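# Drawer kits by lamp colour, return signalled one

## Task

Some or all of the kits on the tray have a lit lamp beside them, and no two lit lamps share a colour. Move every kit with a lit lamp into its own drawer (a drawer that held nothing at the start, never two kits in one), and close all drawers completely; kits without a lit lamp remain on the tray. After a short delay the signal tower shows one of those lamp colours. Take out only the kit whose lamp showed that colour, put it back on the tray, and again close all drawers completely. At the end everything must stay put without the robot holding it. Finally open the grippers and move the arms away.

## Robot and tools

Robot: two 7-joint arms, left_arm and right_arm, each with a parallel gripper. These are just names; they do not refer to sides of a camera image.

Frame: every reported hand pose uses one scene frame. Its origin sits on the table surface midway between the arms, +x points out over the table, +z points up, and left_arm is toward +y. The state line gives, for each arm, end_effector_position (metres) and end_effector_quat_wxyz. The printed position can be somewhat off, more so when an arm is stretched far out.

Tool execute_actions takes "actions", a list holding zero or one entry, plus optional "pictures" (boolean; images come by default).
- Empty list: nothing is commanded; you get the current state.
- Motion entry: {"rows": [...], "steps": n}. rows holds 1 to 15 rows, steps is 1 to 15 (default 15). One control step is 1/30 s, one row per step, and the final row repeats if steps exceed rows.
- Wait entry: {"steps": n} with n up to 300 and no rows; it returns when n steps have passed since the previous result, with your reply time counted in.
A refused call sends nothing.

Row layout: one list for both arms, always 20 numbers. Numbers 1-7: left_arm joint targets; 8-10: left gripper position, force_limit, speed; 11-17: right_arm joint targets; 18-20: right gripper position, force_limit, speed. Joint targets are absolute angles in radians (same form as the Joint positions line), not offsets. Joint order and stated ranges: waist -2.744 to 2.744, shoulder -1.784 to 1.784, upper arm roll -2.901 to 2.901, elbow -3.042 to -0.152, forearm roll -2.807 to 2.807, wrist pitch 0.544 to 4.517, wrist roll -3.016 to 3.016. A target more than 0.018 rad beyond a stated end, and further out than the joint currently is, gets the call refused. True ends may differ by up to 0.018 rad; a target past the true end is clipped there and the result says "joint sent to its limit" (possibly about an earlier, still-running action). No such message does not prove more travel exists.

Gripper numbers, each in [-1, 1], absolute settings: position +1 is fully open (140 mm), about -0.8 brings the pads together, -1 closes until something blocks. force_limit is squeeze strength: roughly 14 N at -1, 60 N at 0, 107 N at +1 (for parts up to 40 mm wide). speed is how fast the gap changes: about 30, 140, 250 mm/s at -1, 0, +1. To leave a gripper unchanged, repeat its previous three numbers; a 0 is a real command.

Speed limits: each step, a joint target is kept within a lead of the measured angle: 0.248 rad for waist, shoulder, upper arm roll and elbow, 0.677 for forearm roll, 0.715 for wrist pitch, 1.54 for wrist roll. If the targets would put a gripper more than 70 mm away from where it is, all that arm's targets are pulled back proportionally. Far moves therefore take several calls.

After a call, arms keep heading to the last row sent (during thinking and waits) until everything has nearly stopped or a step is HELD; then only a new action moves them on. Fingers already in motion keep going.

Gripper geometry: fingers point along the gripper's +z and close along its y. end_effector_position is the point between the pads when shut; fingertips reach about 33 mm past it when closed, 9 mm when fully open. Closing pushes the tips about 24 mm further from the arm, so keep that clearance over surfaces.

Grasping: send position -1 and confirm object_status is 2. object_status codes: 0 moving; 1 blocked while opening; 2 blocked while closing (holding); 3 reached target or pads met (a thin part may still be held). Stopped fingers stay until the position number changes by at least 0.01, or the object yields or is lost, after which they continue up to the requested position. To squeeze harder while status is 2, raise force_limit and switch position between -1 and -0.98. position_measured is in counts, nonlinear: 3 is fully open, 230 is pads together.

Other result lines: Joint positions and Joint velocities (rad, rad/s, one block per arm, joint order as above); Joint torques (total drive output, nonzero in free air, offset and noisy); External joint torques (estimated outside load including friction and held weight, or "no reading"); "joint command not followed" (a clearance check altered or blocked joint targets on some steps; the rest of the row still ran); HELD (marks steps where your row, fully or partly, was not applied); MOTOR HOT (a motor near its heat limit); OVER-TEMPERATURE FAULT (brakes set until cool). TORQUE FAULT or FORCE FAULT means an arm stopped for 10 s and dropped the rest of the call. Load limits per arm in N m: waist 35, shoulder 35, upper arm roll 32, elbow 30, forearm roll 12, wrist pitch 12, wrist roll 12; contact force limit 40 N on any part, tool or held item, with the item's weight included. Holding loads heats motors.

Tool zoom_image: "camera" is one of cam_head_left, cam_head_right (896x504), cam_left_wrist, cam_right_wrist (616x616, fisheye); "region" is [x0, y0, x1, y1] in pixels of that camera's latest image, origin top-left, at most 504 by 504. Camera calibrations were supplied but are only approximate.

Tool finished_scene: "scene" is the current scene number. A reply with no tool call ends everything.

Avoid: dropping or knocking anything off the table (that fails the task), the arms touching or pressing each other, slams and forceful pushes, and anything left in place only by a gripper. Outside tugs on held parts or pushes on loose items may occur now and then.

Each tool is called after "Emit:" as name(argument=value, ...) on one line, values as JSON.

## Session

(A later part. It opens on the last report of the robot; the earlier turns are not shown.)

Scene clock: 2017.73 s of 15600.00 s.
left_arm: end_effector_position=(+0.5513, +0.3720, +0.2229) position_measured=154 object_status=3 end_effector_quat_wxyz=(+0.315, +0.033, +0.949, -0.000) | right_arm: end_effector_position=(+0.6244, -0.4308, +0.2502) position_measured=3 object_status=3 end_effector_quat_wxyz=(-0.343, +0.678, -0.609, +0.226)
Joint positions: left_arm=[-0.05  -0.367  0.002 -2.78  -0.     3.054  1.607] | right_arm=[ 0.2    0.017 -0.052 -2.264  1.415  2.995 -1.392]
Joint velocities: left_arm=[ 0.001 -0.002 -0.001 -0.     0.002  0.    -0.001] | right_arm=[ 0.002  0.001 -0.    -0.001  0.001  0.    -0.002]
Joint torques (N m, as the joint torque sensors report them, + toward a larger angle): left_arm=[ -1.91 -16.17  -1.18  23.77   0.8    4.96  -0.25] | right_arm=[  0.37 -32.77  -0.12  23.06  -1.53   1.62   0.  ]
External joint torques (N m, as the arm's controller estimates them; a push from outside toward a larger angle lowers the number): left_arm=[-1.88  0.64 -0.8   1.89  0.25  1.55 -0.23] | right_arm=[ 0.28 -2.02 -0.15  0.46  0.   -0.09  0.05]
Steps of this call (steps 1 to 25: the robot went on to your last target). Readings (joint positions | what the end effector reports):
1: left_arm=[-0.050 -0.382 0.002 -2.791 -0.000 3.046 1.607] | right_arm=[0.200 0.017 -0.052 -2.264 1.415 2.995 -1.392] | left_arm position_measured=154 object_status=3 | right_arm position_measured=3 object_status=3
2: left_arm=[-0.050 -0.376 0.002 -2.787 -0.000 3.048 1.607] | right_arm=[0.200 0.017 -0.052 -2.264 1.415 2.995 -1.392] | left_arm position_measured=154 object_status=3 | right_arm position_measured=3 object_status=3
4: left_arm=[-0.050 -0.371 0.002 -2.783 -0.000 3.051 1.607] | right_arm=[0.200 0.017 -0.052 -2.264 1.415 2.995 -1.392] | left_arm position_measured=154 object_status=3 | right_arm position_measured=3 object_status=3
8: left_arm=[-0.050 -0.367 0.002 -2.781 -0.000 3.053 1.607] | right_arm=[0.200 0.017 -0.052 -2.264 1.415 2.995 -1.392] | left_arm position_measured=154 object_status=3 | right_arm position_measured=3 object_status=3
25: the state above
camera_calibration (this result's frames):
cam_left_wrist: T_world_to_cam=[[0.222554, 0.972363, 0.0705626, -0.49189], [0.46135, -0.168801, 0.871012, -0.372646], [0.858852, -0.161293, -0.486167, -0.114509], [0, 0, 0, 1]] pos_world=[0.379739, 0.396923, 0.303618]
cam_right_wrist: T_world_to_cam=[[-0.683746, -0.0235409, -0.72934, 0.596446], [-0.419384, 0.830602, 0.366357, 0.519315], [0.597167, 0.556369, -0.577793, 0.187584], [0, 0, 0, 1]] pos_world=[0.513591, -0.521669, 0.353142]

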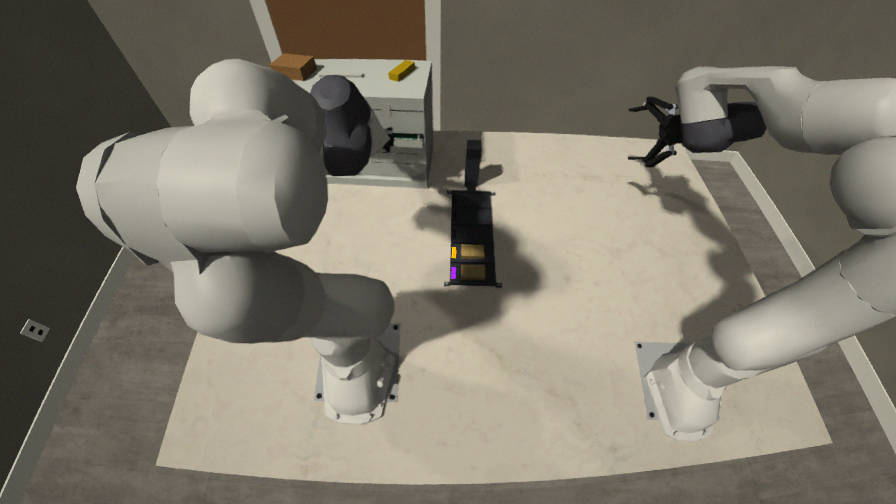

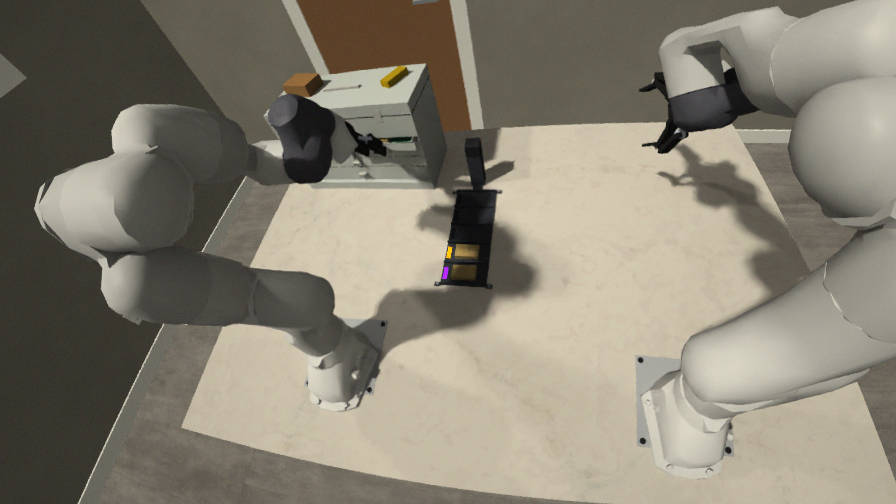

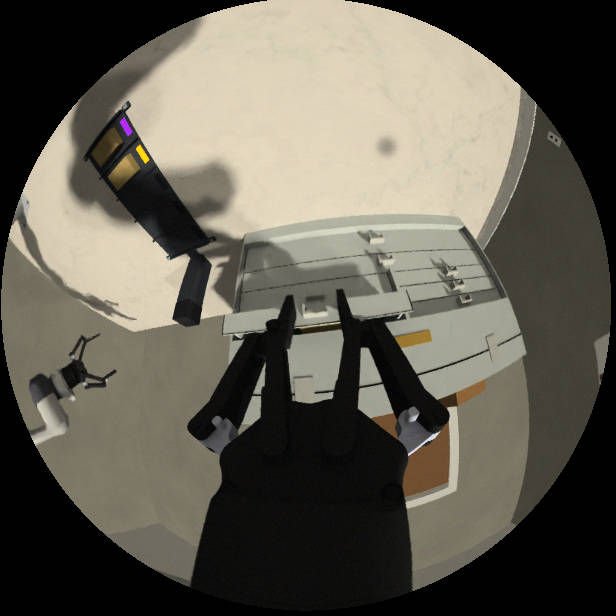

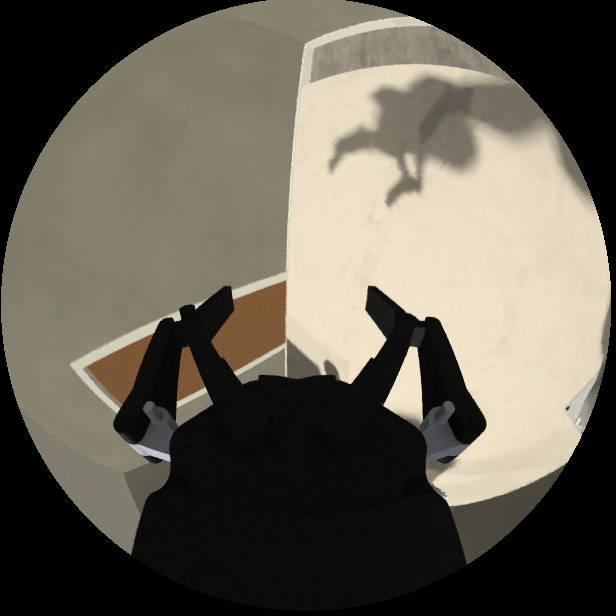

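Emit:
execute_actions(actions=[{"rows":[[-0.052,-0.366,0,-2.776,0,3.095,1.6,-0.2,0,0,0.2,0.017,-0.05,-2.264,1.415,2.995,-1.392,1,0,0],[-0.052,-0.366,0,-2.776,0,3.125,1.6,-0.2,0,0,0.2,0.017,-0.05,-2.264,1.415,2.995,-1.392,1,0,0],[-0.052,-0.365,0,-2.79,0,3.156,1.6,-0.2,0,0,0.2,0.017,-0.05,-2.264,1.415,2.995,-1.392,1,0,0],[-0.052,-0.364,0,-2.803,0,3.186,1.6,-0.2,0,0,0.2,0.017,-0.05,-2.264,1.415,2.995,-1.392,1,0,0],[-0.052,-0.362,0,-2.817,0,3.217,1.6,-0.2,0,0,0.2,0.017,-0.05,-2.264,1.415,2.995,-1.392,1,0,0],[-0.052,-0.36,0,-2.83,0,3.247,1.6,-0.2,0,0,0.2,0.017,-0.05,-2.264,1.415,2.995,-1.392,1,0,0],[-0.052,-0.357,0,-2.844,0,3.28,1.6,-0.2,0,0,0.2,0.017,-0.05,-2.264,1.415,2.995,-1.392,1,0,0],[-0.052,-0.354,0,-2.857,0,3.315,1.6,-0.2,0,0,0.2,0.017,-0.05,-2.264,1.415,2.995,-1.392,1,0,0],[-0.052,-0.351,0,-2.87,0,3.35,1.6,-0.2,0,0,0.2,0.017,-0.05,-2.264,1.415,2.995,-1.392,1,0,0],[-0.052,-0.345,0,-2.882,0,3.386,1.6,-0.2,0,0,0.2,0.017,-0.05,-2.264,1.415,2.995,-1.392,1,0,0],[-0.052,-0.338,0,-2.894,0,3.422,1.6,-0.2,0,0,0.2,0.017,-0.05,-2.264,1.415,2.995,-1.392,1,0,0],[-0.052,-0.33,0,-2.906,0,3.458,1.6,-0.2,0,0,0.2,0.017,-0.05,-2.264,1.415,2.995,-1.392,1,0,0],[-0.052,-0.321,0,-2.917,0,3.494,1.6,-0.2,0,0,0.2,0.017,-0.05,-2.264,1.415,2.995,-1.392,1,0,0],[-0.052,-0.312,0,-2.928,0,3.53,1.6,-0.2,0,0,0.2,0.017,-0.05,-2.264,1.415,2.995,-1.392,1,0,0],[-0.052,-0.302,0,-2.939,0,3.565,1.6,-0.2,0,0,0.2,0.017,-0.05,-2.264,1.415,2.995,-1.392,1,0,0]],"steps":15}], pictures=false)

Emit:
execute_actions(actions=[{"rows":[[-0.052,-0.292,0,-2.949,0,3.60,1.6,-0.2,0,0,0.2,0.017,-0.05,-2.264,1.415,2.995,-1.392,1,0,0],[-0.052,-0.279,0,-2.957,0,3.636,1.6,-0.2,0,0,0.2,0.017,-0.05,-2.264,1.415,2.995,-1.392,1,0,0],[-0.052,-0.266,0,-2.964,0,3.672,1.6,-0.2,0,0,0.2,0.017,-0.05,-2.264,1.415,2.995,-1.392,1,0,0],[-0.052,-0.252,0,-2.971,0,3.707,1.6,-0.2,0,0,0.2,0.017,-0.05,-2.264,1.415,2.995,-1.392,1,0,0],[-0.052,-0.237,0,-2.977,0,3.743,1.6,-0.2,0,0,0.2,0.017,-0.05,-2.264,1.415,2.995,-1.392,1,0,0],[-0.052,-0.222,0,-2.983,0,3.78,1.6,-0.2,0,0,0.2,0.017,-0.05,-2.264,1.415,2.995,-1.392,1,0,0],[-0.052,-0.207,0,-2.989,0,3.818,1.6,-0.2,0,0,0.2,0.017,-0.05,-2.264,1.415,2.995,-1.392,1,0,0],[-0.052,-0.189,0,-2.994,0,3.856,1.6,-0.2,0,0,0.2,0.017,-0.05,-2.264,1.415,2.995,-1.392,1,0,0],[-0.052,-0.17,0,-2.998,0,3.894,1.6,-0.2,0,0,0.2,0.017,-0.05,-2.264,1.415,2.995,-1.392,1,0,0],[-0.052,-0.15,0,-3.002,0,3.933,1.6,-0.2,0,0,0.2,0.017,-0.05,-2.264,1.415,2.995,-1.392,1,0,0],[-0.052,-0.13,0,-3.006,0,3.971,1.6,-0.2,0,0,0.2,0.017,-0.05,-2.264,1.415,2.995,-1.392,1,0,0],[-0.052,-0.11,0,-3.009,0,3.98,1.6,-0.2,0,0,0.2,0.017,-0.05,-2.264,1.415,2.995,-1.392,1,0,0],[-0.052,-0.10,0,-3.011,0,3.98,1.6,-0.2,0,0,0.2,0.017,-0.05,-2.264,1.415,2.995,-1.392,1,0,0],[-0.052,-0.093,0,-3.012,0,3.978,1.6,-0.2,0,0,0.2,0.017,-0.05,-2.264,1.415,2.995,-1.392,1,0,0],[-0.052,-0.088,0,-3.012,0,3.976,1.6,-0.2,0,0,0.2,0.017,-0.05,-2.264,1.415,2.995,-1.392,1,0,0]],"steps":15}], pictures=false)

Emit:
execute_actions(actions=[{"steps":25}])

Scene clock: 2079.13 s of 15600.00 s.
left_arm: end_effector_position=(+0.5513, +0.3720, +0.2207) position_measured=154 object_status=3 end_effector_quat_wxyz=(+0.397, +0.032, +0.917, +0.000) | right_arm: end_effector_position=(+0.6244, -0.4308, +0.2502) position_measured=3 object_status=3 end_effector_quat_wxyz=(-0.343, +0.678, -0.609, +0.226)
Joint positions: left_arm=[-0.05  -0.322  0.002 -2.913 -0.     3.407  1.607] | right_arm=[ 0.2    0.017 -0.052 -2.264  1.415  2.995 -1.392]
Joint velocities: left_arm=[-0.     0.25   0.001 -0.327 -0.     0.926 -0.   ] | right_arm=[-0.001 -0.002 -0.001 -0.001  0.    -0.001 -0.001]
Joint torques (N m, as the joint torque sensors report them, + toward a larger angle): left_arm=[ -1.08 -15.01  -0.21  19.28   0.68   4.37  -0.24] | right_arm=[  0.3  -32.69  -0.49  23.14  -1.53   1.62  -0.01]
External joint torques (N m, as the arm's controller estimates them; a push from outside toward a larger angle lowers the number): left_arm=[-1.06  2.45  0.12 -1.88  0.23  0.92 -0.22] | right_arm=[ 0.3  -1.71 -0.43  0.44  0.01 -0.11  0.03]
Steps of this call (steps 1 to 15: the robot went on to your last target; steps 16 to 90: nothing new was sent; then 57.90 s passed at rest; steps 91 to 105: all 15 steps of this action). Readings (joint positions | what the end effector reports):
91: left_arm=[-0.050 -0.366 0.002 -2.780 -0.000 3.059 1.607] | right_arm=[0.200 0.017 -0.052 -2.264 1.415 2.995 -1.392] | left_arm position_measured=154 object_status=3 | right_arm position_measured=3 object_status=3
92: left_arm=[-0.050 -0.365 0.002 -2.781 -0.000 3.068 1.607] | right_arm=[0.200 0.017 -0.052 -2.264 1.415 2.995 -1.392] | left_arm position_measured=154 object_status=3 | right_arm position_measured=3 object_status=3
94: left_arm=[-0.050 -0.365 0.002 -2.788 -0.000 3.099 1.607] | right_arm=[0.200 0.017 -0.052 -2.264 1.415 2.995 -1.392] | left_arm position_measured=154 object_status=3 | right_arm position_measured=3 object_status=3
98: left_arm=[-0.050 -0.361 0.002 -2.829 -0.000 3.190 1.607] | right_arm=[0.200 0.017 -0.052 -2.264 1.415 2.995 -1.392] | left_arm position_measured=154 object_status=3 | right_arm position_measured=3 object_status=3
105: the state above

Scene clock: 2079.63 s of 15600.00 s.
left_arm: end_effector_position=(+0.5445, +0.3723, +0.2033) position_measured=154 object_status=3 end_effector_quat_wxyz=(+0.477, +0.031, +0.878, +0.000) | right_arm: end_effector_position=(+0.6244, -0.4308, +0.2502) position_measured=3 object_status=3 end_effector_quat_wxyz=(-0.343, +0.678, -0.609, +0.226)
Joint positions: left_arm=[-0.05  -0.109  0.002 -3.008 -0.     3.893  1.607] | right_arm=[ 0.2    0.017 -0.052 -2.264  1.415  2.995 -1.392]
Joint velocities: left_arm=[-0.001  0.301  0.001 -0.063 -0.     0.462 -0.001] | right_arm=[ 0.    -0.     0.    -0.    -0.    -0.     0.001]
Joint torques (N m, as the joint torque sensors report them, + toward a larger angle): left_arm=[ -1.38 -19.44  -0.94  14.3    0.42   4.55  -0.29] | right_arm=[  0.73 -32.66  -0.2   23.08  -1.58   1.64   0.08]
External joint torques (N m, as the arm's controller estimates them; a push from outside toward a larger angle lowers the number): left_arm=[-1.39  2.13 -0.85 -1.51  0.24  0.86 -0.26] | right_arm=[ 0.62 -1.63 -0.24  0.3  -0.03 -0.08  0.12]
Steps of this call (steps 1 to 15: all 15 steps of this action). Readings (joint positions | what the end effector reports):
1: left_arm=[-0.050 -0.313 0.002 -2.924 -0.000 3.440 1.607] | right_arm=[0.200 0.017 -0.052 -2.264 1.415 2.995 -1.392] | left_arm position_measured=154 object_status=3 | right_arm position_measured=3 object_status=3
2: left_arm=[-0.050 -0.303 0.002 -2.935 -0.000 3.474 1.607] | right_arm=[0.200 0.017 -0.052 -2.264 1.415 2.995 -1.392] | left_arm position_measured=154 object_status=3 | right_arm position_measured=3 object_status=3
4: left_arm=[-0.050 -0.280 0.002 -2.952 -0.000 3.543 1.607] | right_arm=[0.200 0.017 -0.052 -2.264 1.415 2.995 -1.392] | left_arm position_measured=154 object_status=3 | right_arm position_measured=3 object_status=3
8: left_arm=[-0.050 -0.224 0.002 -2.980 -0.000 3.685 1.607] | right_arm=[0.200 0.017 -0.052 -2.264 1.415 2.995 -1.392] | left_arm position_measured=154 object_status=3 | right_arm position_measured=3 object_status=3
15: the state above

Scene clock: 2080.47 s of 15600.00 s.
left_arm: end_effector_position=(+0.5479, +0.3722, +0.2164) position_measured=154 object_status=3 end_effector_quat_wxyz=(+0.501, +0.030, +0.865, +0.000) | right_arm: end_effector_position=(+0.6244, -0.4308, +0.2502) position_measured=3 object_status=3 end_effector_quat_wxyz=(-0.343, +0.678, -0.609, +0.226)
Joint positions: left_arm=[-0.05  -0.09   0.002 -3.011 -0.     3.971  1.607] | right_arm=[ 0.2    0.017 -0.052 -2.264  1.415  2.995 -1.392]
Joint velocities: left_arm=[ 0.001  0.     0.     0.     0.001  0.003 -0.001] | right_arm=[-0.     0.    -0.001  0.     0.001  0.001  0.001]
Joint torques (N m, as the joint torque sensors report them, + toward a larger angle): left_arm=[ -1.6  -17.1   -0.71  12.82   0.4    4.07  -0.32] | right_arm=[  0.28 -32.6    0.38  23.11  -1.53   1.64  -0.03]
External joint torques (N m, as the arm's controller estimates them; a push from outside toward a larger angle lowers the number): left_arm=[-1.58  1.23 -0.6  -0.86  0.21  0.75 -0.29] | right_arm=[ 0.32 -1.77  0.47  0.48  0.   -0.08  0.02]
Steps of this call (steps 1 to 25: the robot went on to your last target). Readings (joint positions | what the end effector reports):
1: left_arm=[-0.050 -0.101 0.002 -3.010 -0.000 3.907 1.607] | right_arm=[0.200 0.017 -0.052 -2.264 1.415 2.995 -1.392] | left_arm position_measured=154 object_status=3 | right_arm position_measured=3 object_status=3
2: left_arm=[-0.050 -0.096 0.002 -3.011 -0.000 3.918 1.607] | right_arm=[0.200 0.017 -0.052 -2.264 1.415 2.995 -1.392] | left_arm position_measured=154 object_status=3 | right_arm position_measured=3 object_status=3
4: left_arm=[-0.050 -0.092 0.002 -3.011 -0.000 3.935 1.607] | right_arm=[0.200 0.017 -0.052 -2.264 1.415 2.995 -1.392] | left_arm position_measured=154 object_status=3 | right_arm position_measured=3 object_status=3
8: left_arm=[-0.050 -0.090 0.002 -3.011 -0.000 3.955 1.607] | right_arm=[0.200 0.017 -0.052 -2.264 1.415 2.995 -1.392] | left_arm position_measured=154 object_status=3 | right_arm position_measured=3 object_status=3
25: the state above
camera_calibration (this result's frames):
cam_left_wrist: T_world_to_cam=[[0.178447, 0.973877, 0.14043, -0.482409], [0.076141, -0.15596, 0.984824, -0.183635], [0.980999, -0.165046, -0.101983, -0.263389], [0, 0, 0, 1]] pos_world=[0.358451, 0.397696, 0.221732]
cam_right_wrist: T_world_to_cam=[[-0.683746, -0.0235412, -0.72934, 0.596446], [-0.419384, 0.830602, 0.366357, 0.519315], [0.597167, 0.556369, -0.577794, 0.187584], [0, 0, 0, 1]] pos_world=[0.513591, -0.521669, 0.353142]

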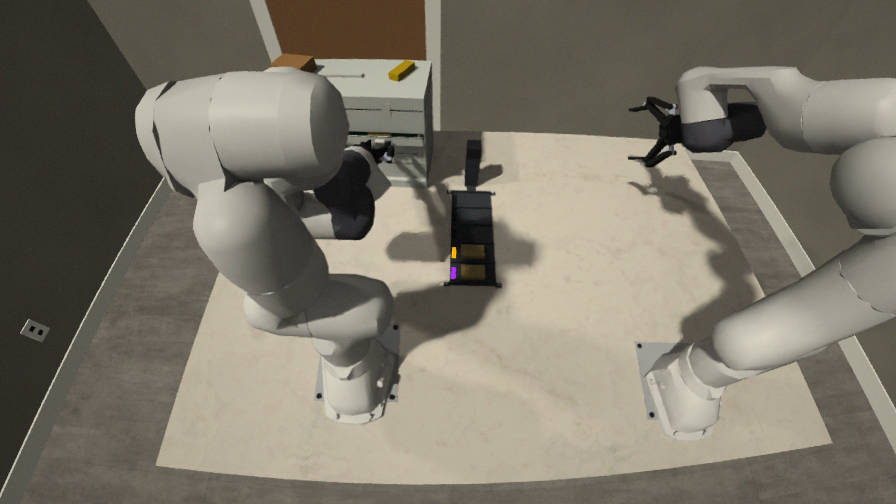

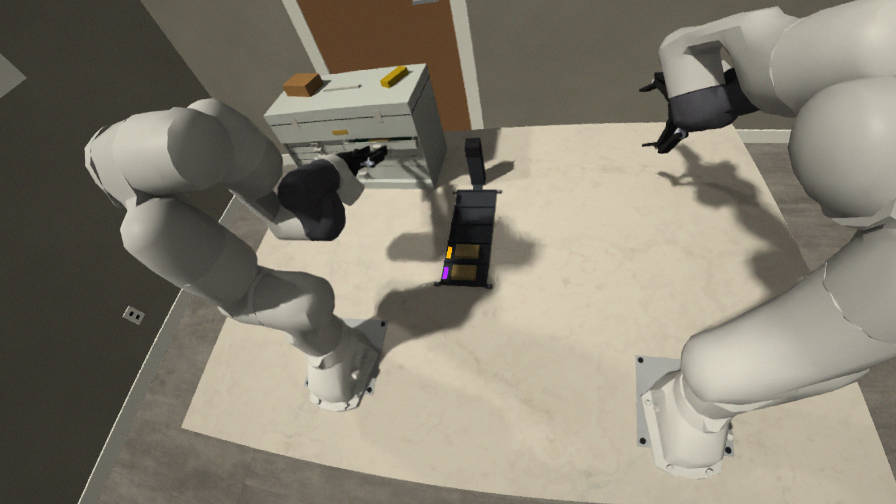

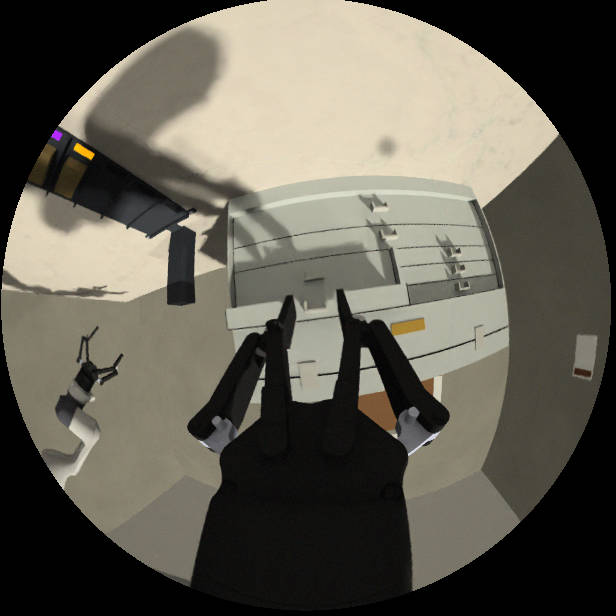

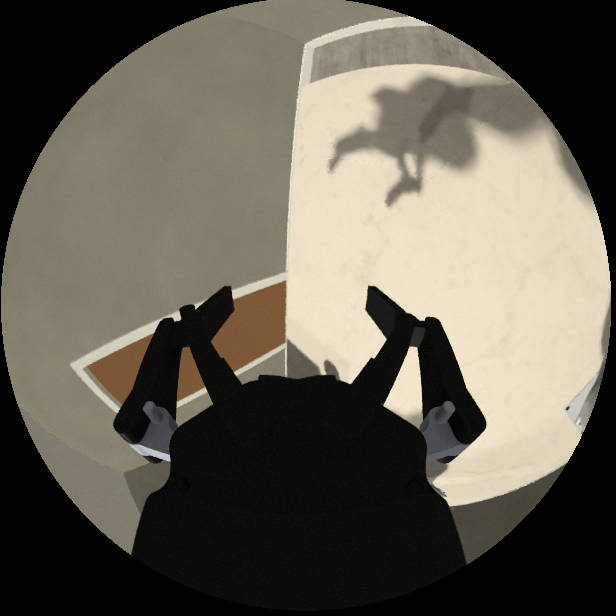

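Emit:
execute_actions(actions=[{"rows":[[-0.052,-0.088,0,-3.012,0,4.01,1.6,-0.2,0,0,0.2,0.017,-0.05,-2.264,1.415,2.995,-1.392,1,0,0],[-0.052,-0.088,0,-3.012,0,4.05,1.6,-0.2,0,0,0.2,0.017,-0.05,-2.264,1.415,2.995,-1.392,1,0,0],[-0.052,-0.076,0,-3.012,0,4.088,1.6,-0.2,0,0,0.2,0.017,-0.05,-2.264,1.415,2.995,-1.392,1,0,0],[-0.052,-0.052,0,-3.013,0,4.126,1.6,-0.2,0,0,0.2,0.017,-0.05,-2.264,1.415,2.995,-1.392,1,0,0],[-0.052,-0.028,0,-3.013,0,4.164,1.6,-0.2,0,0,0.2,0.017,-0.05,-2.264,1.415,2.995,-1.392,1,0,0],[-0.052,-0.003,0,-3.012,0,4.202,1.6,-0.2,0,0,0.2,0.017,-0.05,-2.264,1.415,2.995,-1.392,1,0,0],[-0.052,0.022,0,-3.011,0,4.243,1.6,-0.2,0,0,0.2,0.017,-0.05,-2.264,1.415,2.995,-1.392,1,0,0],[-0.052,0.047,0,-3.01,0,4.284,1.6,-0.2,0,0,0.2,0.017,-0.05,-2.264,1.415,2.995,-1.392,1,0,0],[-0.052,0.074,0,-3.008,0,4.325,1.6,-0.2,0,0,0.2,0.017,-0.05,-2.264,1.415,2.995,-1.392,1,0,0],[-0.052,0.102,0,-3.005,0,4.366,1.6,-0.2,0,0,0.2,0.017,-0.05,-2.264,1.415,2.995,-1.392,1,0,0],[-0.052,0.13,0,-3.002,0,4.407,1.6,-0.2,0,0,0.2,0.017,-0.05,-2.264,1.415,2.995,-1.392,1,0,0],[-0.052,0.158,0,-2.999,0,4.448,1.6,-0.2,0,0,0.2,0.017,-0.05,-2.264,1.415,2.995,-1.392,1,0,0],[-0.052,0.18,0,-2.996,0,4.47,1.6,-0.2,0,0,0.2,0.017,-0.05,-2.264,1.415,2.995,-1.392,1,0,0],[-0.052,0.196,0,-2.994,0,4.47,1.6,-0.2,0,0,0.2,0.017,-0.05,-2.264,1.415,2.995,-1.392,1,0,0],[-0.052,0.208,0,-2.993,0,4.46,1.6,-0.2,0,0,0.2,0.017,-0.05,-2.264,1.415,2.995,-1.392,1,0,0]],"steps":15}], pictures=false)

Emit:
execute_actions(actions=[{"rows":[[-0.052,0.216,0,-2.992,0,4.452,1.6,-0.2,0,0,0.2,0.017,-0.05,-2.264,1.415,2.995,-1.392,1,0,0],[-0.052,0.222,0,-2.991,0,4.452,1.6,-0.2,0,0,0.2,0.017,-0.05,-2.264,1.415,2.995,-1.392,1,0,0],[-0.052,0.226,0,-2.991,0,4.452,1.6,-0.2,0,0,0.2,0.017,-0.05,-2.264,1.415,2.995,-1.392,1,0,0],[-0.052,0.23,0,-2.991,0,4.452,1.6,-0.2,0,0,0.2,0.017,-0.05,-2.264,1.415,2.995,-1.392,1,0,0]],"steps":15}], pictures=false)

Emit:
execute_actions(actions=[{"steps":15}])

Emit:
zoom_image(camera="cam_left_wrist", region=[190, 160, 530, 420])

Scene clock: 2106.33 s of 15600.00 s.
left_arm: end_effector_position=(+0.5450, +0.3723, +0.2084) position_measured=154 object_status=3 end_effector_quat_wxyz=(+0.561, +0.029, +0.827, +0.001) | right_arm: end_effector_position=(+0.6244, -0.4308, +0.2502) position_measured=3 object_status=3 end_effector_quat_wxyz=(-0.343, +0.678, -0.609, +0.226)
Joint positions: left_arm=[-0.05   0.169  0.002 -2.999 -0.     4.359  1.607] | right_arm=[ 0.2    0.017 -0.052 -2.264  1.415  2.995 -1.392]
Joint velocities: left_arm=[ 0.     0.544 -0.001  0.042  0.     0.571 -0.002] | right_arm=[ 0.    -0.    -0.001 -0.    -0.     0.     0.   ]
Joint torques (N m, as the joint torque sensors report them, + toward a larger angle): left_arm=[ -1.61 -24.41   0.19  10.44   0.22   4.46  -0.35] | right_arm=[ -0.05 -32.67   0.06  23.16  -1.51   1.61   0.01]
External joint torques (N m, as the arm's controller estimates them; a push from outside toward a larger angle lowers the number): left_arm=[-1.6   2.    0.03  1.31  0.27  0.98 -0.33] | right_arm=[ 0.01 -1.8   0.19  0.51  0.02 -0.12  0.06]
Steps of this call (steps 1 to 15: the robot went on to your last target; steps 16 to 90: nothing new was sent; then 22.37 s passed at rest; steps 91 to 105: all 15 steps of this action). Readings (joint positions | what the end effector reports):
91: left_arm=[-0.050 -0.090 0.002 -3.011 -0.000 3.977 1.607] | right_arm=[0.200 0.017 -0.052 -2.264 1.415 2.995 -1.392] | left_arm position_measured=154 object_status=3 | right_arm position_measured=3 object_status=3
92: left_arm=[-0.050 -0.089 0.002 -3.011 -0.000 3.989 1.607] | right_arm=[0.200 0.017 -0.052 -2.264 1.415 2.995 -1.392] | left_arm position_measured=154 object_status=3 | right_arm position_measured=3 object_status=3
94: left_arm=[-0.050 -0.080 0.002 -3.011 -0.000 4.027 1.607] | right_arm=[0.200 0.017 -0.052 -2.264 1.415 2.995 -1.392] | left_arm position_measured=154 object_status=3 | right_arm position_measured=3 object_status=3
98: left_arm=[-0.050 -0.004 0.002 -3.010 -0.000 4.137 1.607] | right_arm=[0.200 0.017 -0.052 -2.264 1.415 2.995 -1.392] | left_arm position_measured=154 object_status=3 | right_arm position_measured=3 object_status=3
105: the state above

Scene clock: 2106.83 s of 15600.00 s.
left_arm: end_effector_position=(+0.5428, +0.3724, +0.2070) position_measured=154 object_status=3 end_effector_quat_wxyz=(+0.574, +0.029, +0.818, +0.001) | right_arm: end_effector_position=(+0.6244, -0.4308, +0.2502) position_measured=3 object_status=3 end_effector_quat_wxyz=(-0.343, +0.678, -0.609, +0.226)
Joint positions: left_arm=[-0.05   0.228  0.002 -2.993 -0.     4.443  1.607] | right_arm=[ 0.2    0.017 -0.052 -2.264  1.415  2.995 -1.392]
Joint velocities: left_arm=[ 0.    -0.     0.    -0.001  0.     0.028 -0.   ] | right_arm=[ 0.    -0.001 -0.001 -0.001 -0.001 -0.     0.001]
Joint torques (N m, as the joint torque sensors report them, + toward a larger angle): left_arm=[ -1.68 -21.5   -0.93   8.63   0.15   3.92  -0.22] | right_arm=[  0.16 -32.21  -0.27  23.19  -1.54   1.62  -0.02]
External joint torques (N m, as the arm's controller estimates them; a push from outside toward a larger angle lowers the number): left_arm=[-1.65  1.19 -1.12  1.34  0.21  0.81 -0.19] | right_arm=[ 0.09 -1.22 -0.27  0.48  0.   -0.1   0.02]
Steps of this call (steps 1 to 15: all 15 steps of this action). Readings (joint positions | what the end effector reports):
1: left_arm=[-0.050 0.185 0.002 -2.998 -0.000 4.375 1.607] | right_arm=[0.200 0.017 -0.052 -2.264 1.415 2.995 -1.392] | left_arm position_measured=154 object_status=3 | right_arm position_measured=3 object_status=3
2: left_arm=[-0.050 0.198 0.002 -2.996 -0.000 4.388 1.607] | right_arm=[0.200 0.017 -0.052 -2.264 1.415 2.995 -1.392] | left_arm position_measured=154 object_status=3 | right_arm position_measured=3 object_status=3
4: left_arm=[-0.050 0.215 0.002 -2.995 -0.000 4.407 1.607] | right_arm=[0.200 0.017 -0.052 -2.264 1.415 2.995 -1.392] | left_arm position_measured=154 object_status=3 | right_arm position_measured=3 object_status=3
8: left_arm=[-0.050 0.226 0.002 -2.993 -0.000 4.429 1.607] | right_arm=[0.200 0.017 -0.052 -2.264 1.415 2.995 -1.392] | left_arm position_measured=154 object_status=3 | right_arm position_measured=3 object_status=3
15: the state above

Scene clock: 2107.33 s of 15600.00 s.
left_arm: end_effector_position=(+0.5429, +0.3724, +0.2084) position_measured=154 object_status=3 end_effector_quat_wxyz=(+0.576, +0.029, +0.817, +0.001) | right_arm: end_effector_position=(+0.6244, -0.4308, +0.2502) position_measured=3 object_status=3 end_effector_quat_wxyz=(-0.343, +0.678, -0.609, +0.226)
Joint positions: left_arm=[-0.05   0.228  0.002 -2.993 -0.     4.448  1.607] | right_arm=[ 0.2    0.017 -0.052 -2.264  1.415  2.995 -1.392]
Joint velocities: left_arm=[-0.    -0.     0.    -0.001 -0.     0.003 -0.001] | right_arm=[-0.001 -0.001 -0.001  0.     0.001 -0.001  0.   ]
Joint torques (N m, as the joint torque sensors report them, + toward a larger angle): left_arm=[ -1.26 -21.41  -0.43   7.77   0.19   3.89  -0.3 ] | right_arm=[  0.12 -32.91  -0.21  23.1   -1.55   1.66   0.11]
External joint torques (N m, as the arm's controller estimates them; a push from outside toward a larger angle lowers the number): left_arm=[-1.27  1.25 -0.66  0.48  0.26  0.78 -0.28] | right_arm=[ 0.17 -2.   -0.1   0.44 -0.02 -0.07  0.15]
Steps of this call (steps 1 to 15: the robot went on to your last target). Readings (joint positions | what the end effector reports):
1: left_arm=[-0.050 0.228 0.002 -2.993 -0.000 4.444 1.607] | right_arm=[0.200 0.017 -0.052 -2.264 1.415 2.995 -1.392] | left_arm position_measured=154 object_status=3 | right_arm position_measured=3 object_status=3
2: left_arm=[-0.050 0.228 0.002 -2.993 -0.000 4.445 1.607] | right_arm=[0.200 0.017 -0.052 -2.264 1.415 2.995 -1.392] | left_arm position_measured=154 object_status=3 | right_arm position_measured=3 object_status=3
4: left_arm=[-0.050 0.228 0.002 -2.993 -0.000 4.446 1.607] | right_arm=[0.200 0.017 -0.052 -2.264 1.415 2.995 -1.392] | left_arm position_measured=154 object_status=3 | right_arm position_measured=3 object_status=3
8: left_arm=[-0.050 0.228 0.002 -2.993 -0.000 4.447 1.607] | right_arm=[0.200 0.017 -0.052 -2.264 1.415 2.995 -1.392] | left_arm position_measured=154 object_status=3 | right_arm position_measured=3 object_status=3
15: the state above
All arms were judged still, so your last target was given up. Only a new action makes them travel on or press farther. Fingers that are still opening or closing keep moving.
camera_calibration (this result's frames):
cam_left_wrist: T_world_to_cam=[[0.151461, 0.974711, 0.164311, -0.471258], [-0.0984712, -0.150523, 0.98369, -0.0823935], [0.983546, -0.16517, 0.0731826, -0.297128], [0, 0, 0, 1]] pos_world=[0.355503, 0.397861, 0.180227]
cam_right_wrist: T_world_to_cam=[[-0.683746, -0.0235412, -0.72934, 0.596445], [-0.419384, 0.830602, 0.366357, 0.519315], [0.597167, 0.556368, -0.577794, 0.187584], [0, 0, 0, 1]] pos_world=[0.513591, -0.521669, 0.353142]

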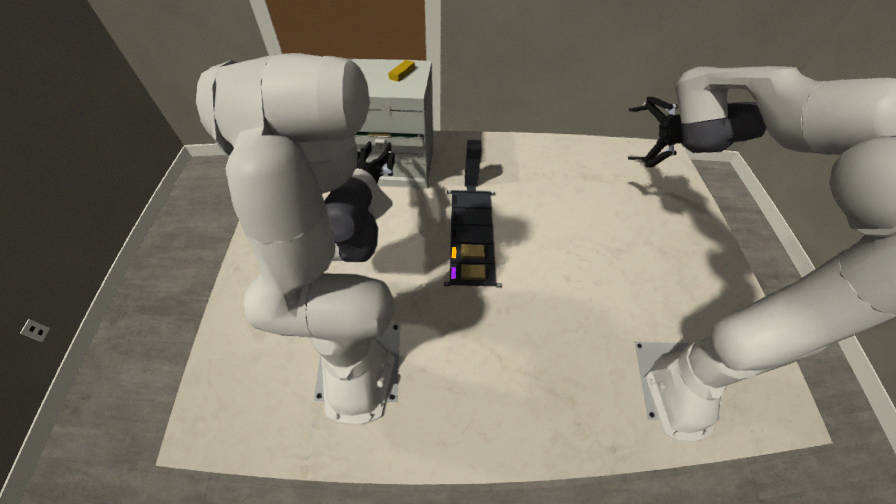

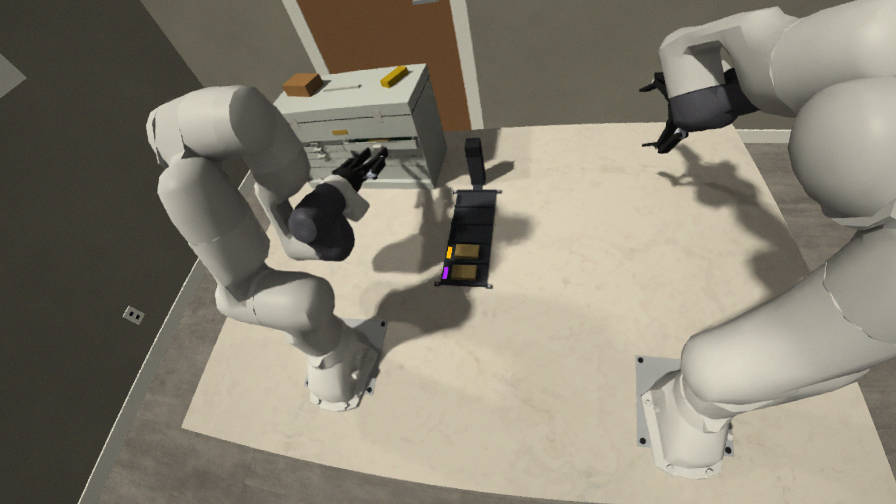

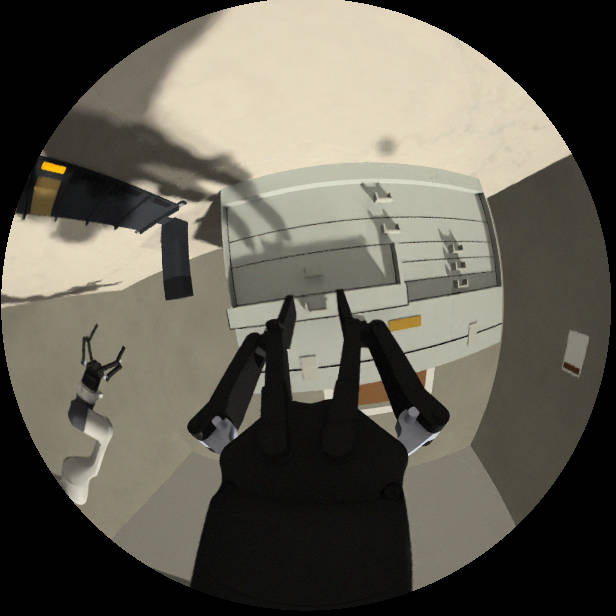

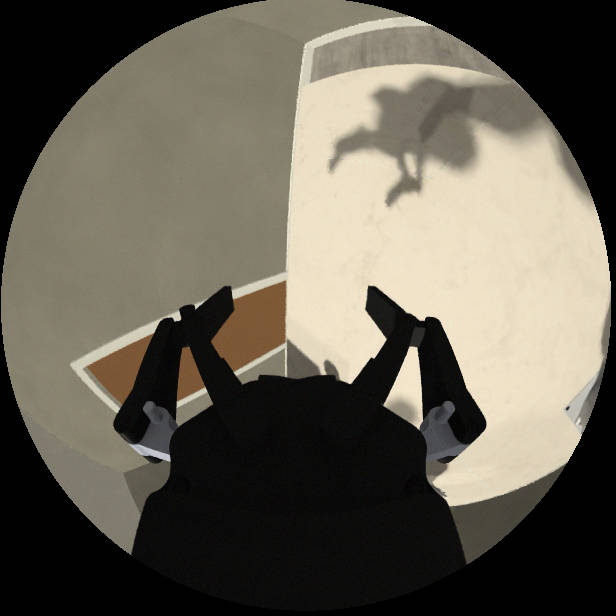

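Region (190, 160, 530, 420) of cam_left_wrist's 616x616 image, scaled by 1.482, with more detail than that image has; it fills the top 385 rows of this view, and the rest is white.

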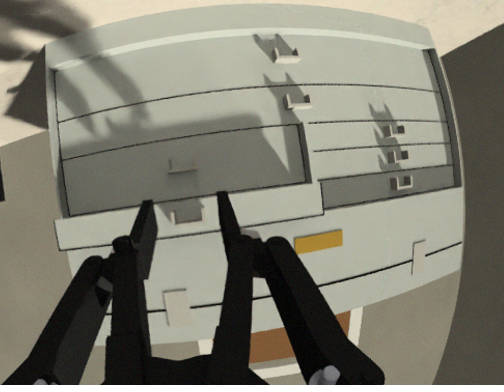

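Emit:
execute_actions(actions=[{"rows":[[-0.052,0.231,0,-2.982,0,4.435,1.6,-0.2,0,0,0.2,0.017,-0.05,-2.264,1.415,2.995,-1.392,1,0,0],[-0.052,0.232,0,-2.973,0,4.425,1.6,-0.2,0,0,0.2,0.017,-0.05,-2.264,1.415,2.995,-1.392,1,0,0],[-0.052,0.233,0,-2.965,0,4.415,1.6,-0.2,0,0,0.2,0.017,-0.05,-2.264,1.415,2.995,-1.392,1,0,0],[-0.052,0.236,0,-2.955,0,4.408,1.6,-0.2,0,0,0.2,0.017,-0.05,-2.264,1.415,2.995,-1.392,1,0,0],[-0.052,0.239,0,-2.946,0,4.401,1.6,-0.2,0,0,0.2,0.017,-0.05,-2.264,1.415,2.995,-1.392,1,0,0],[-0.052,0.242,0,-2.936,0,4.394,1.6,-0.2,0,0,0.2,0.017,-0.05,-2.264,1.415,2.995,-1.392,1,0,0],[-0.052,0.246,0,-2.926,0,4.388,1.6,-0.2,0,0,0.2,0.017,-0.05,-2.264,1.415,2.995,-1.392,1,0,0],[-0.052,0.25,0,-2.917,0,4.381,1.6,-0.2,0,0,0.2,0.017,-0.05,-2.264,1.415,2.995,-1.392,1,0,0],[-0.052,0.254,0,-2.907,0,4.374,1.6,-0.2,0,0,0.2,0.017,-0.05,-2.264,1.415,2.995,-1.392,1,0,0],[-0.052,0.258,0,-2.897,0,4.368,1.6,-0.2,0,0,0.2,0.017,-0.05,-2.264,1.415,2.995,-1.392,1,0,0],[-0.052,0.262,0,-2.888,0,4.361,1.6,-0.2,0,0,0.2,0.017,-0.05,-2.264,1.415,2.995,-1.392,1,0,0],[-0.052,0.266,0,-2.878,0,4.361,1.6,-0.2,0,0,0.2,0.017,-0.05,-2.264,1.415,2.995,-1.392,1,0,0]],"steps":15}], pictures=false)

Emit:
execute_actions(actions=[{"steps":20}], pictures=false)

Emit:
execute_actions(actions=[{"rows":[[-0.052,0.269,0,-2.872,0,4.355,1.6,-0.2,0,0,0.2,0.017,-0.05,-2.264,1.415,2.995,-1.392,1,0,0],[-0.052,0.272,0,-2.864,0,4.351,1.6,-0.2,0,0,0.2,0.017,-0.05,-2.264,1.415,2.995,-1.392,1,0,0]],"steps":15}], pictures=false)

Emit:
execute_actions(actions=[{"steps":15}])

Emit:
zoom_image(camera="cam_left_wrist", region=[190, 160, 530, 420])

Scene clock: 2135.63 s of 15600.00 s.
left_arm: end_effector_position=(+0.5813, +0.3708, +0.2100) position_measured=154 object_status=3 end_effector_quat_wxyz=(+0.578, +0.029, +0.815, +0.000) | right_arm: end_effector_position=(+0.6244, -0.4308, +0.2502) position_measured=3 object_status=3 end_effector_quat_wxyz=(-0.343, +0.678, -0.609, +0.226)
Joint positions: left_arm=[-0.05   0.261  0.001 -2.885 -0.     4.379  1.607] | right_arm=[ 0.2    0.017 -0.052 -2.264  1.415  2.995 -1.392]
Joint velocities: left_arm=[-0.     0.023  0.     0.078  0.    -0.069 -0.   ] | right_arm=[-0.001  0.001  0.001  0.001  0.001  0.001  0.   ]
Joint torques (N m, as the joint torque sensors report them, + toward a larger angle): left_arm=[ -1.4  -23.65  -0.23   8.31   0.26   2.17  -0.19] | right_arm=[  0.2  -32.39  -0.24  22.94  -1.53   1.61   0.08]
External joint torques (N m, as the arm's controller estimates them; a push from outside toward a larger angle lowers the number): left_arm=[-1.42  1.75 -0.51  0.24  0.3  -1.   -0.18] | right_arm=[ 0.19 -1.59 -0.18  0.34  0.   -0.11  0.12]
Steps of this call (steps 1 to 90: nothing new was sent; then 24.80 s passed at rest; steps 91 to 105: all 15 steps of this action). Readings (joint positions | what the end effector reports):
91: left_arm=[-0.050 0.228 0.002 -2.991 -0.000 4.447 1.607] | right_arm=[0.200 0.017 -0.052 -2.264 1.415 2.995 -1.392] | left_arm position_measured=154 object_status=3 | right_arm position_measured=3 object_status=3
92: left_arm=[-0.050 0.229 0.002 -2.986 -0.000 4.444 1.607] | right_arm=[0.200 0.017 -0.052 -2.264 1.415 2.995 -1.392] | left_arm position_measured=154 object_status=3 | right_arm position_measured=3 object_status=3
94: left_arm=[-0.050 0.231 0.002 -2.973 -0.000 4.435 1.607] | right_arm=[0.200 0.017 -0.052 -2.264 1.415 2.995 -1.392] | left_arm position_measured=154 object_status=3 | right_arm position_measured=3 object_status=3
98: left_arm=[-0.050 0.241 0.002 -2.939 -0.000 4.412 1.607] | right_arm=[0.200 0.017 -0.052 -2.264 1.415 2.995 -1.392] | left_arm position_measured=154 object_status=3 | right_arm position_measured=3 object_status=3
105: the state above

Scene clock: 2136.30 s of 15600.00 s.
left_arm: end_effector_position=(+0.5831, +0.3708, +0.2085) position_measured=154 object_status=3 end_effector_quat_wxyz=(+0.576, +0.029, +0.817, +0.000) | right_arm: end_effector_position=(+0.6244, -0.4308, +0.2502) position_measured=3 object_status=3 end_effector_quat_wxyz=(-0.343, +0.678, -0.609, +0.226)
Joint positions: left_arm=[-0.05   0.263  0.001 -2.88  -0.     4.37   1.606] | right_arm=[ 0.2    0.017 -0.052 -2.264  1.415  2.995 -1.392]
Joint velocities: left_arm=[-0.     0.001 -0.    -0.001 -0.    -0.001 -0.001] | right_arm=[ 0.001 -0.001  0.001  0.001  0.    -0.001  0.   ]
Joint torques (N m, as the joint torque sensors report them, + toward a larger angle): left_arm=[ -1.88 -23.8   -0.71   8.78   0.28   1.94  -0.21] | right_arm=[  0.02 -32.91  -0.11  23.35  -1.62   1.6    0.03]
External joint torques (N m, as the arm's controller estimates them; a push from outside toward a larger angle lowers the number): left_arm=[-1.86  1.65 -0.94 -0.23  0.27 -1.17 -0.19] | right_arm=[-0.02 -1.79 -0.09  0.54 -0.07 -0.14  0.07]
Steps of this call (steps 1 to 15: the robot went on to your last target; steps 16 to 20: nothing new was sent). Readings (joint positions | what the end effector reports):
1: left_arm=[-0.050 0.262 0.001 -2.883 -0.000 4.377 1.607] | right_arm=[0.200 0.017 -0.052 -2.264 1.415 2.995 -1.392] | left_arm position_measured=154 object_status=3 | right_arm position_measured=3 object_status=3
2: left_arm=[-0.050 0.262 0.001 -2.882 -0.000 4.376 1.607] | right_arm=[0.200 0.017 -0.052 -2.264 1.415 2.995 -1.392] | left_arm position_measured=154 object_status=3 | right_arm position_measured=3 object_status=3
4: left_arm=[-0.050 0.262 0.001 -2.880 -0.000 4.374 1.606] | right_arm=[0.200 0.017 -0.052 -2.264 1.415 2.995 -1.392] | left_arm position_measured=154 object_status=3 | right_arm position_measured=3 object_status=3
8: left_arm=[-0.050 0.262 0.001 -2.880 -0.000 4.371 1.606] | right_arm=[0.200 0.017 -0.052 -2.264 1.415 2.995 -1.392] | left_arm position_measured=154 object_status=3 | right_arm position_measured=3 object_status=3
20: the state above
All arms were judged still, so your last target was given up. Only a new action makes them travel on or press farther. Fingers that are still opening or closing keep moving.

Scene clock: 2136.80 s of 15600.00 s.
left_arm: end_effector_position=(+0.5879, +0.3706, +0.2076) position_measured=154 object_status=3 end_effector_quat_wxyz=(+0.575, +0.029, +0.817, +0.000) | right_arm: end_effector_position=(+0.6244, -0.4308, +0.2502) position_measured=3 object_status=3 end_effector_quat_wxyz=(-0.343, +0.678, -0.609, +0.226)
Joint positions: left_arm=[-0.05   0.268  0.001 -2.866 -0.     4.36   1.606] | right_arm=[ 0.2    0.017 -0.052 -2.264  1.415  2.995 -1.392]
Joint velocities: left_arm=[ 0.001  0.001 -0.    -0.001  0.    -0.001  0.   ] | right_arm=[-0.    -0.001  0.     0.001 -0.001 -0.001  0.001]
Joint torques (N m, as the joint torque sensors report them, + toward a larger angle): left_arm=[ -1.58 -23.53  -0.2    9.93   0.18   1.91  -0.21] | right_arm=[  0.22 -32.63   0.06  23.14  -1.6    1.61   0.05]
External joint torques (N m, as the arm's controller estimates them; a push from outside toward a larger angle lowers the number): left_arm=[-1.57  2.21 -0.45  0.86  0.18 -1.21 -0.18] | right_arm=[ 0.16 -1.74  0.07  0.46 -0.06 -0.11  0.09]
Steps of this call (steps 1 to 15: all 15 steps of this action). Readings (joint positions | what the end effector reports):
1: left_arm=[-0.050 0.263 0.001 -2.878 -0.000 4.369 1.606] | right_arm=[0.200 0.017 -0.052 -2.264 1.415 2.995 -1.392] | left_arm position_measured=154 object_status=3 | right_arm position_measured=3 object_status=3
2: left_arm=[-0.050 0.265 0.001 -2.875 -0.000 4.367 1.606] | right_arm=[0.200 0.017 -0.052 -2.264 1.415 2.995 -1.392] | left_arm position_measured=154 object_status=3 | right_arm position_measured=3 object_status=3
4: left_arm=[-0.050 0.267 0.001 -2.869 -0.000 4.364 1.606] | right_arm=[0.200 0.017 -0.052 -2.264 1.415 2.995 -1.392] | left_arm position_measured=154 object_status=3 | right_arm position_measured=3 object_status=3
8: left_arm=[-0.050 0.268 0.001 -2.866 -0.000 4.362 1.606] | right_arm=[0.200 0.017 -0.052 -2.264 1.415 2.995 -1.392] | left_arm position_measured=154 object_status=3 | right_arm position_measured=3 object_status=3
15: the state above

Scene clock: 2137.30 s of 15600.00 s.
left_arm: end_effector_position=(+0.5879, +0.3706, +0.2075) position_measured=154 object_status=3 end_effector_quat_wxyz=(+0.575, +0.029, +0.818, +0.000) | right_arm: end_effector_position=(+0.6244, -0.4308, +0.2502) position_measured=3 object_status=3 end_effector_quat_wxyz=(-0.343, +0.678, -0.609, +0.226)
Joint positions: left_arm=[-0.05   0.268  0.001 -2.865 -0.     4.36   1.606] | right_arm=[ 0.2    0.017 -0.052 -2.264  1.415  2.995 -1.392]
Joint velocities: left_arm=[-0.    -0.     0.    -0.    -0.001  0.    -0.   ] | right_arm=[-0.     0.001  0.001 -0.001  0.     0.    -0.001]
Joint torques (N m, as the joint torque sensors report them, + toward a larger angle): left_arm=[ -1.62 -23.93  -0.13   9.61   0.21   1.91  -0.29] | right_arm=[  0.28 -32.86  -0.15  23.25  -1.53   1.63   0.02]
External joint torques (N m, as the arm's controller estimates them; a push from outside toward a larger angle lowers the number): left_arm=[-1.6   1.84 -0.36  0.46  0.2  -1.2  -0.26] | right_arm=[ 0.31 -2.07 -0.06  0.65  0.   -0.1   0.06]
Steps of this call (steps 1 to 15: the robot went on to your last target). Readings (joint positions | what the end effector reports):
1: left_arm=[-0.050 0.268 0.001 -2.866 -0.000 4.360 1.606] | right_arm=[0.200 0.017 -0.052 -2.264 1.415 2.995 -1.392] | left_arm position_measured=154 object_status=3 | right_arm position_measured=3 object_status=3
2: left_arm=[-0.050 0.268 0.001 -2.866 -0.000 4.360 1.606] | right_arm=[0.200 0.017 -0.052 -2.264 1.415 2.995 -1.392] | left_arm position_measured=154 object_status=3 | right_arm position_measured=3 object_status=3
4: left_arm=[-0.050 0.268 0.001 -2.866 -0.000 4.360 1.606] | right_arm=[0.200 0.017 -0.052 -2.264 1.415 2.995 -1.392] | left_arm position_measured=154 object_status=3 | right_arm position_measured=3 object_status=3
8: left_arm=[-0.050 0.268 0.001 -2.866 -0.000 4.360 1.606] | right_arm=[0.200 0.017 -0.052 -2.264 1.415 2.995 -1.392] | left_arm position_measured=154 object_status=3 | right_arm position_measured=3 object_status=3
15: the state above
All arms were judged still, so your last target was given up. Only a new action makes them travel on or press farther. Fingers that are still opening or closing keep moving.
camera_calibration (this result's frames):
cam_left_wrist: T_world_to_cam=[[0.15199, 0.97475, 0.163592, -0.476311], [-0.0970331, -0.15, 0.983913, -0.0783961], [0.983607, -0.165419, 0.0717845, -0.341234], [0, 0, 0, 1]] pos_world=[0.400428, 0.396079, 0.179551]
cam_right_wrist: T_world_to_cam=[[-0.683746, -0.0235412, -0.72934, 0.596446], [-0.419384, 0.830602, 0.366357, 0.519315], [0.597167, 0.556369, -0.577793, 0.187584], [0, 0, 0, 1]] pos_world=[0.513591, -0.521669, 0.353142]

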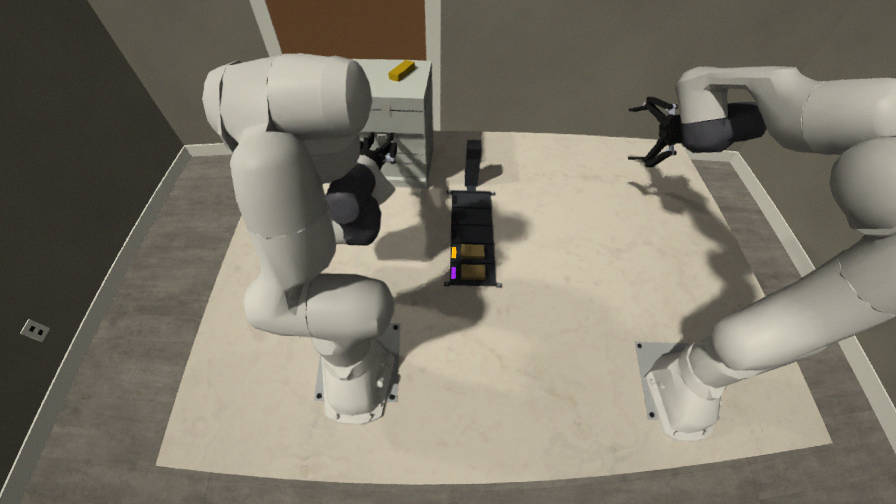

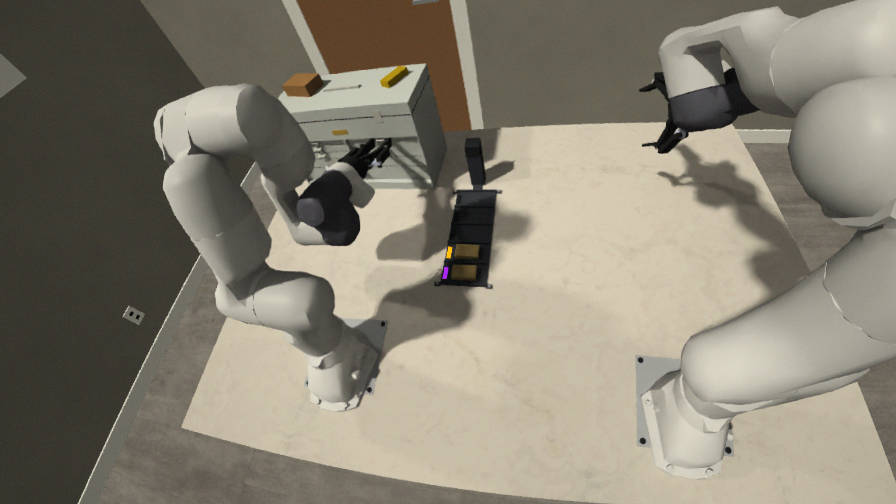

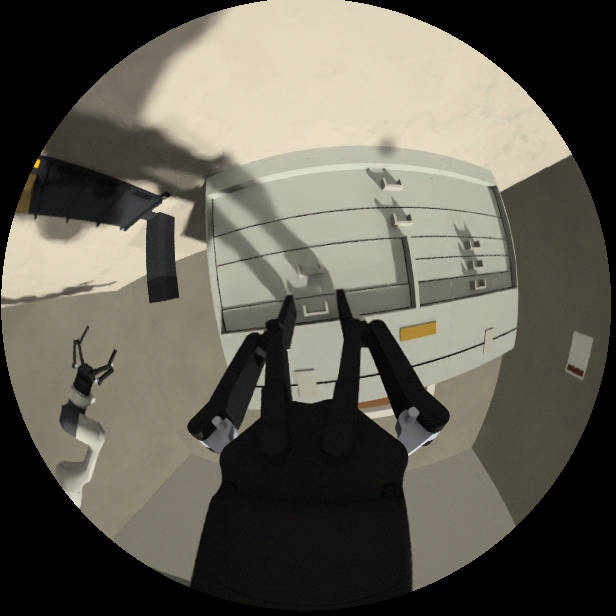

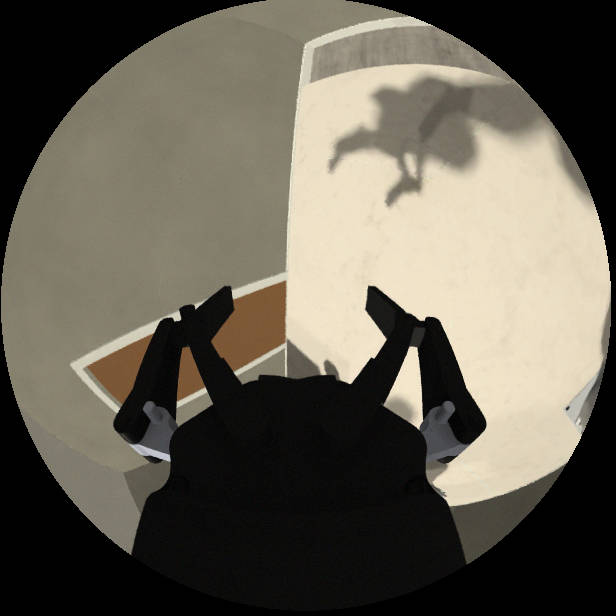

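Region (190, 160, 530, 420) of cam_left_wrist's 616x616 image, scaled by 1.482, with more detail than that image has; it fills the top 385 rows of this view, and the rest is white.

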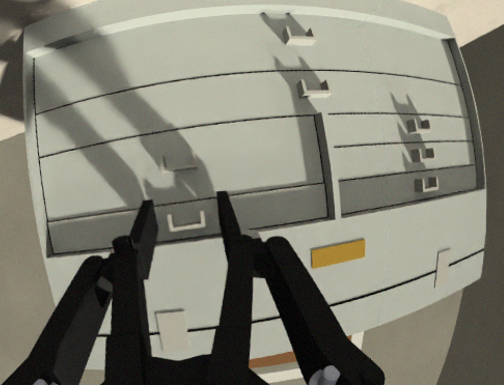

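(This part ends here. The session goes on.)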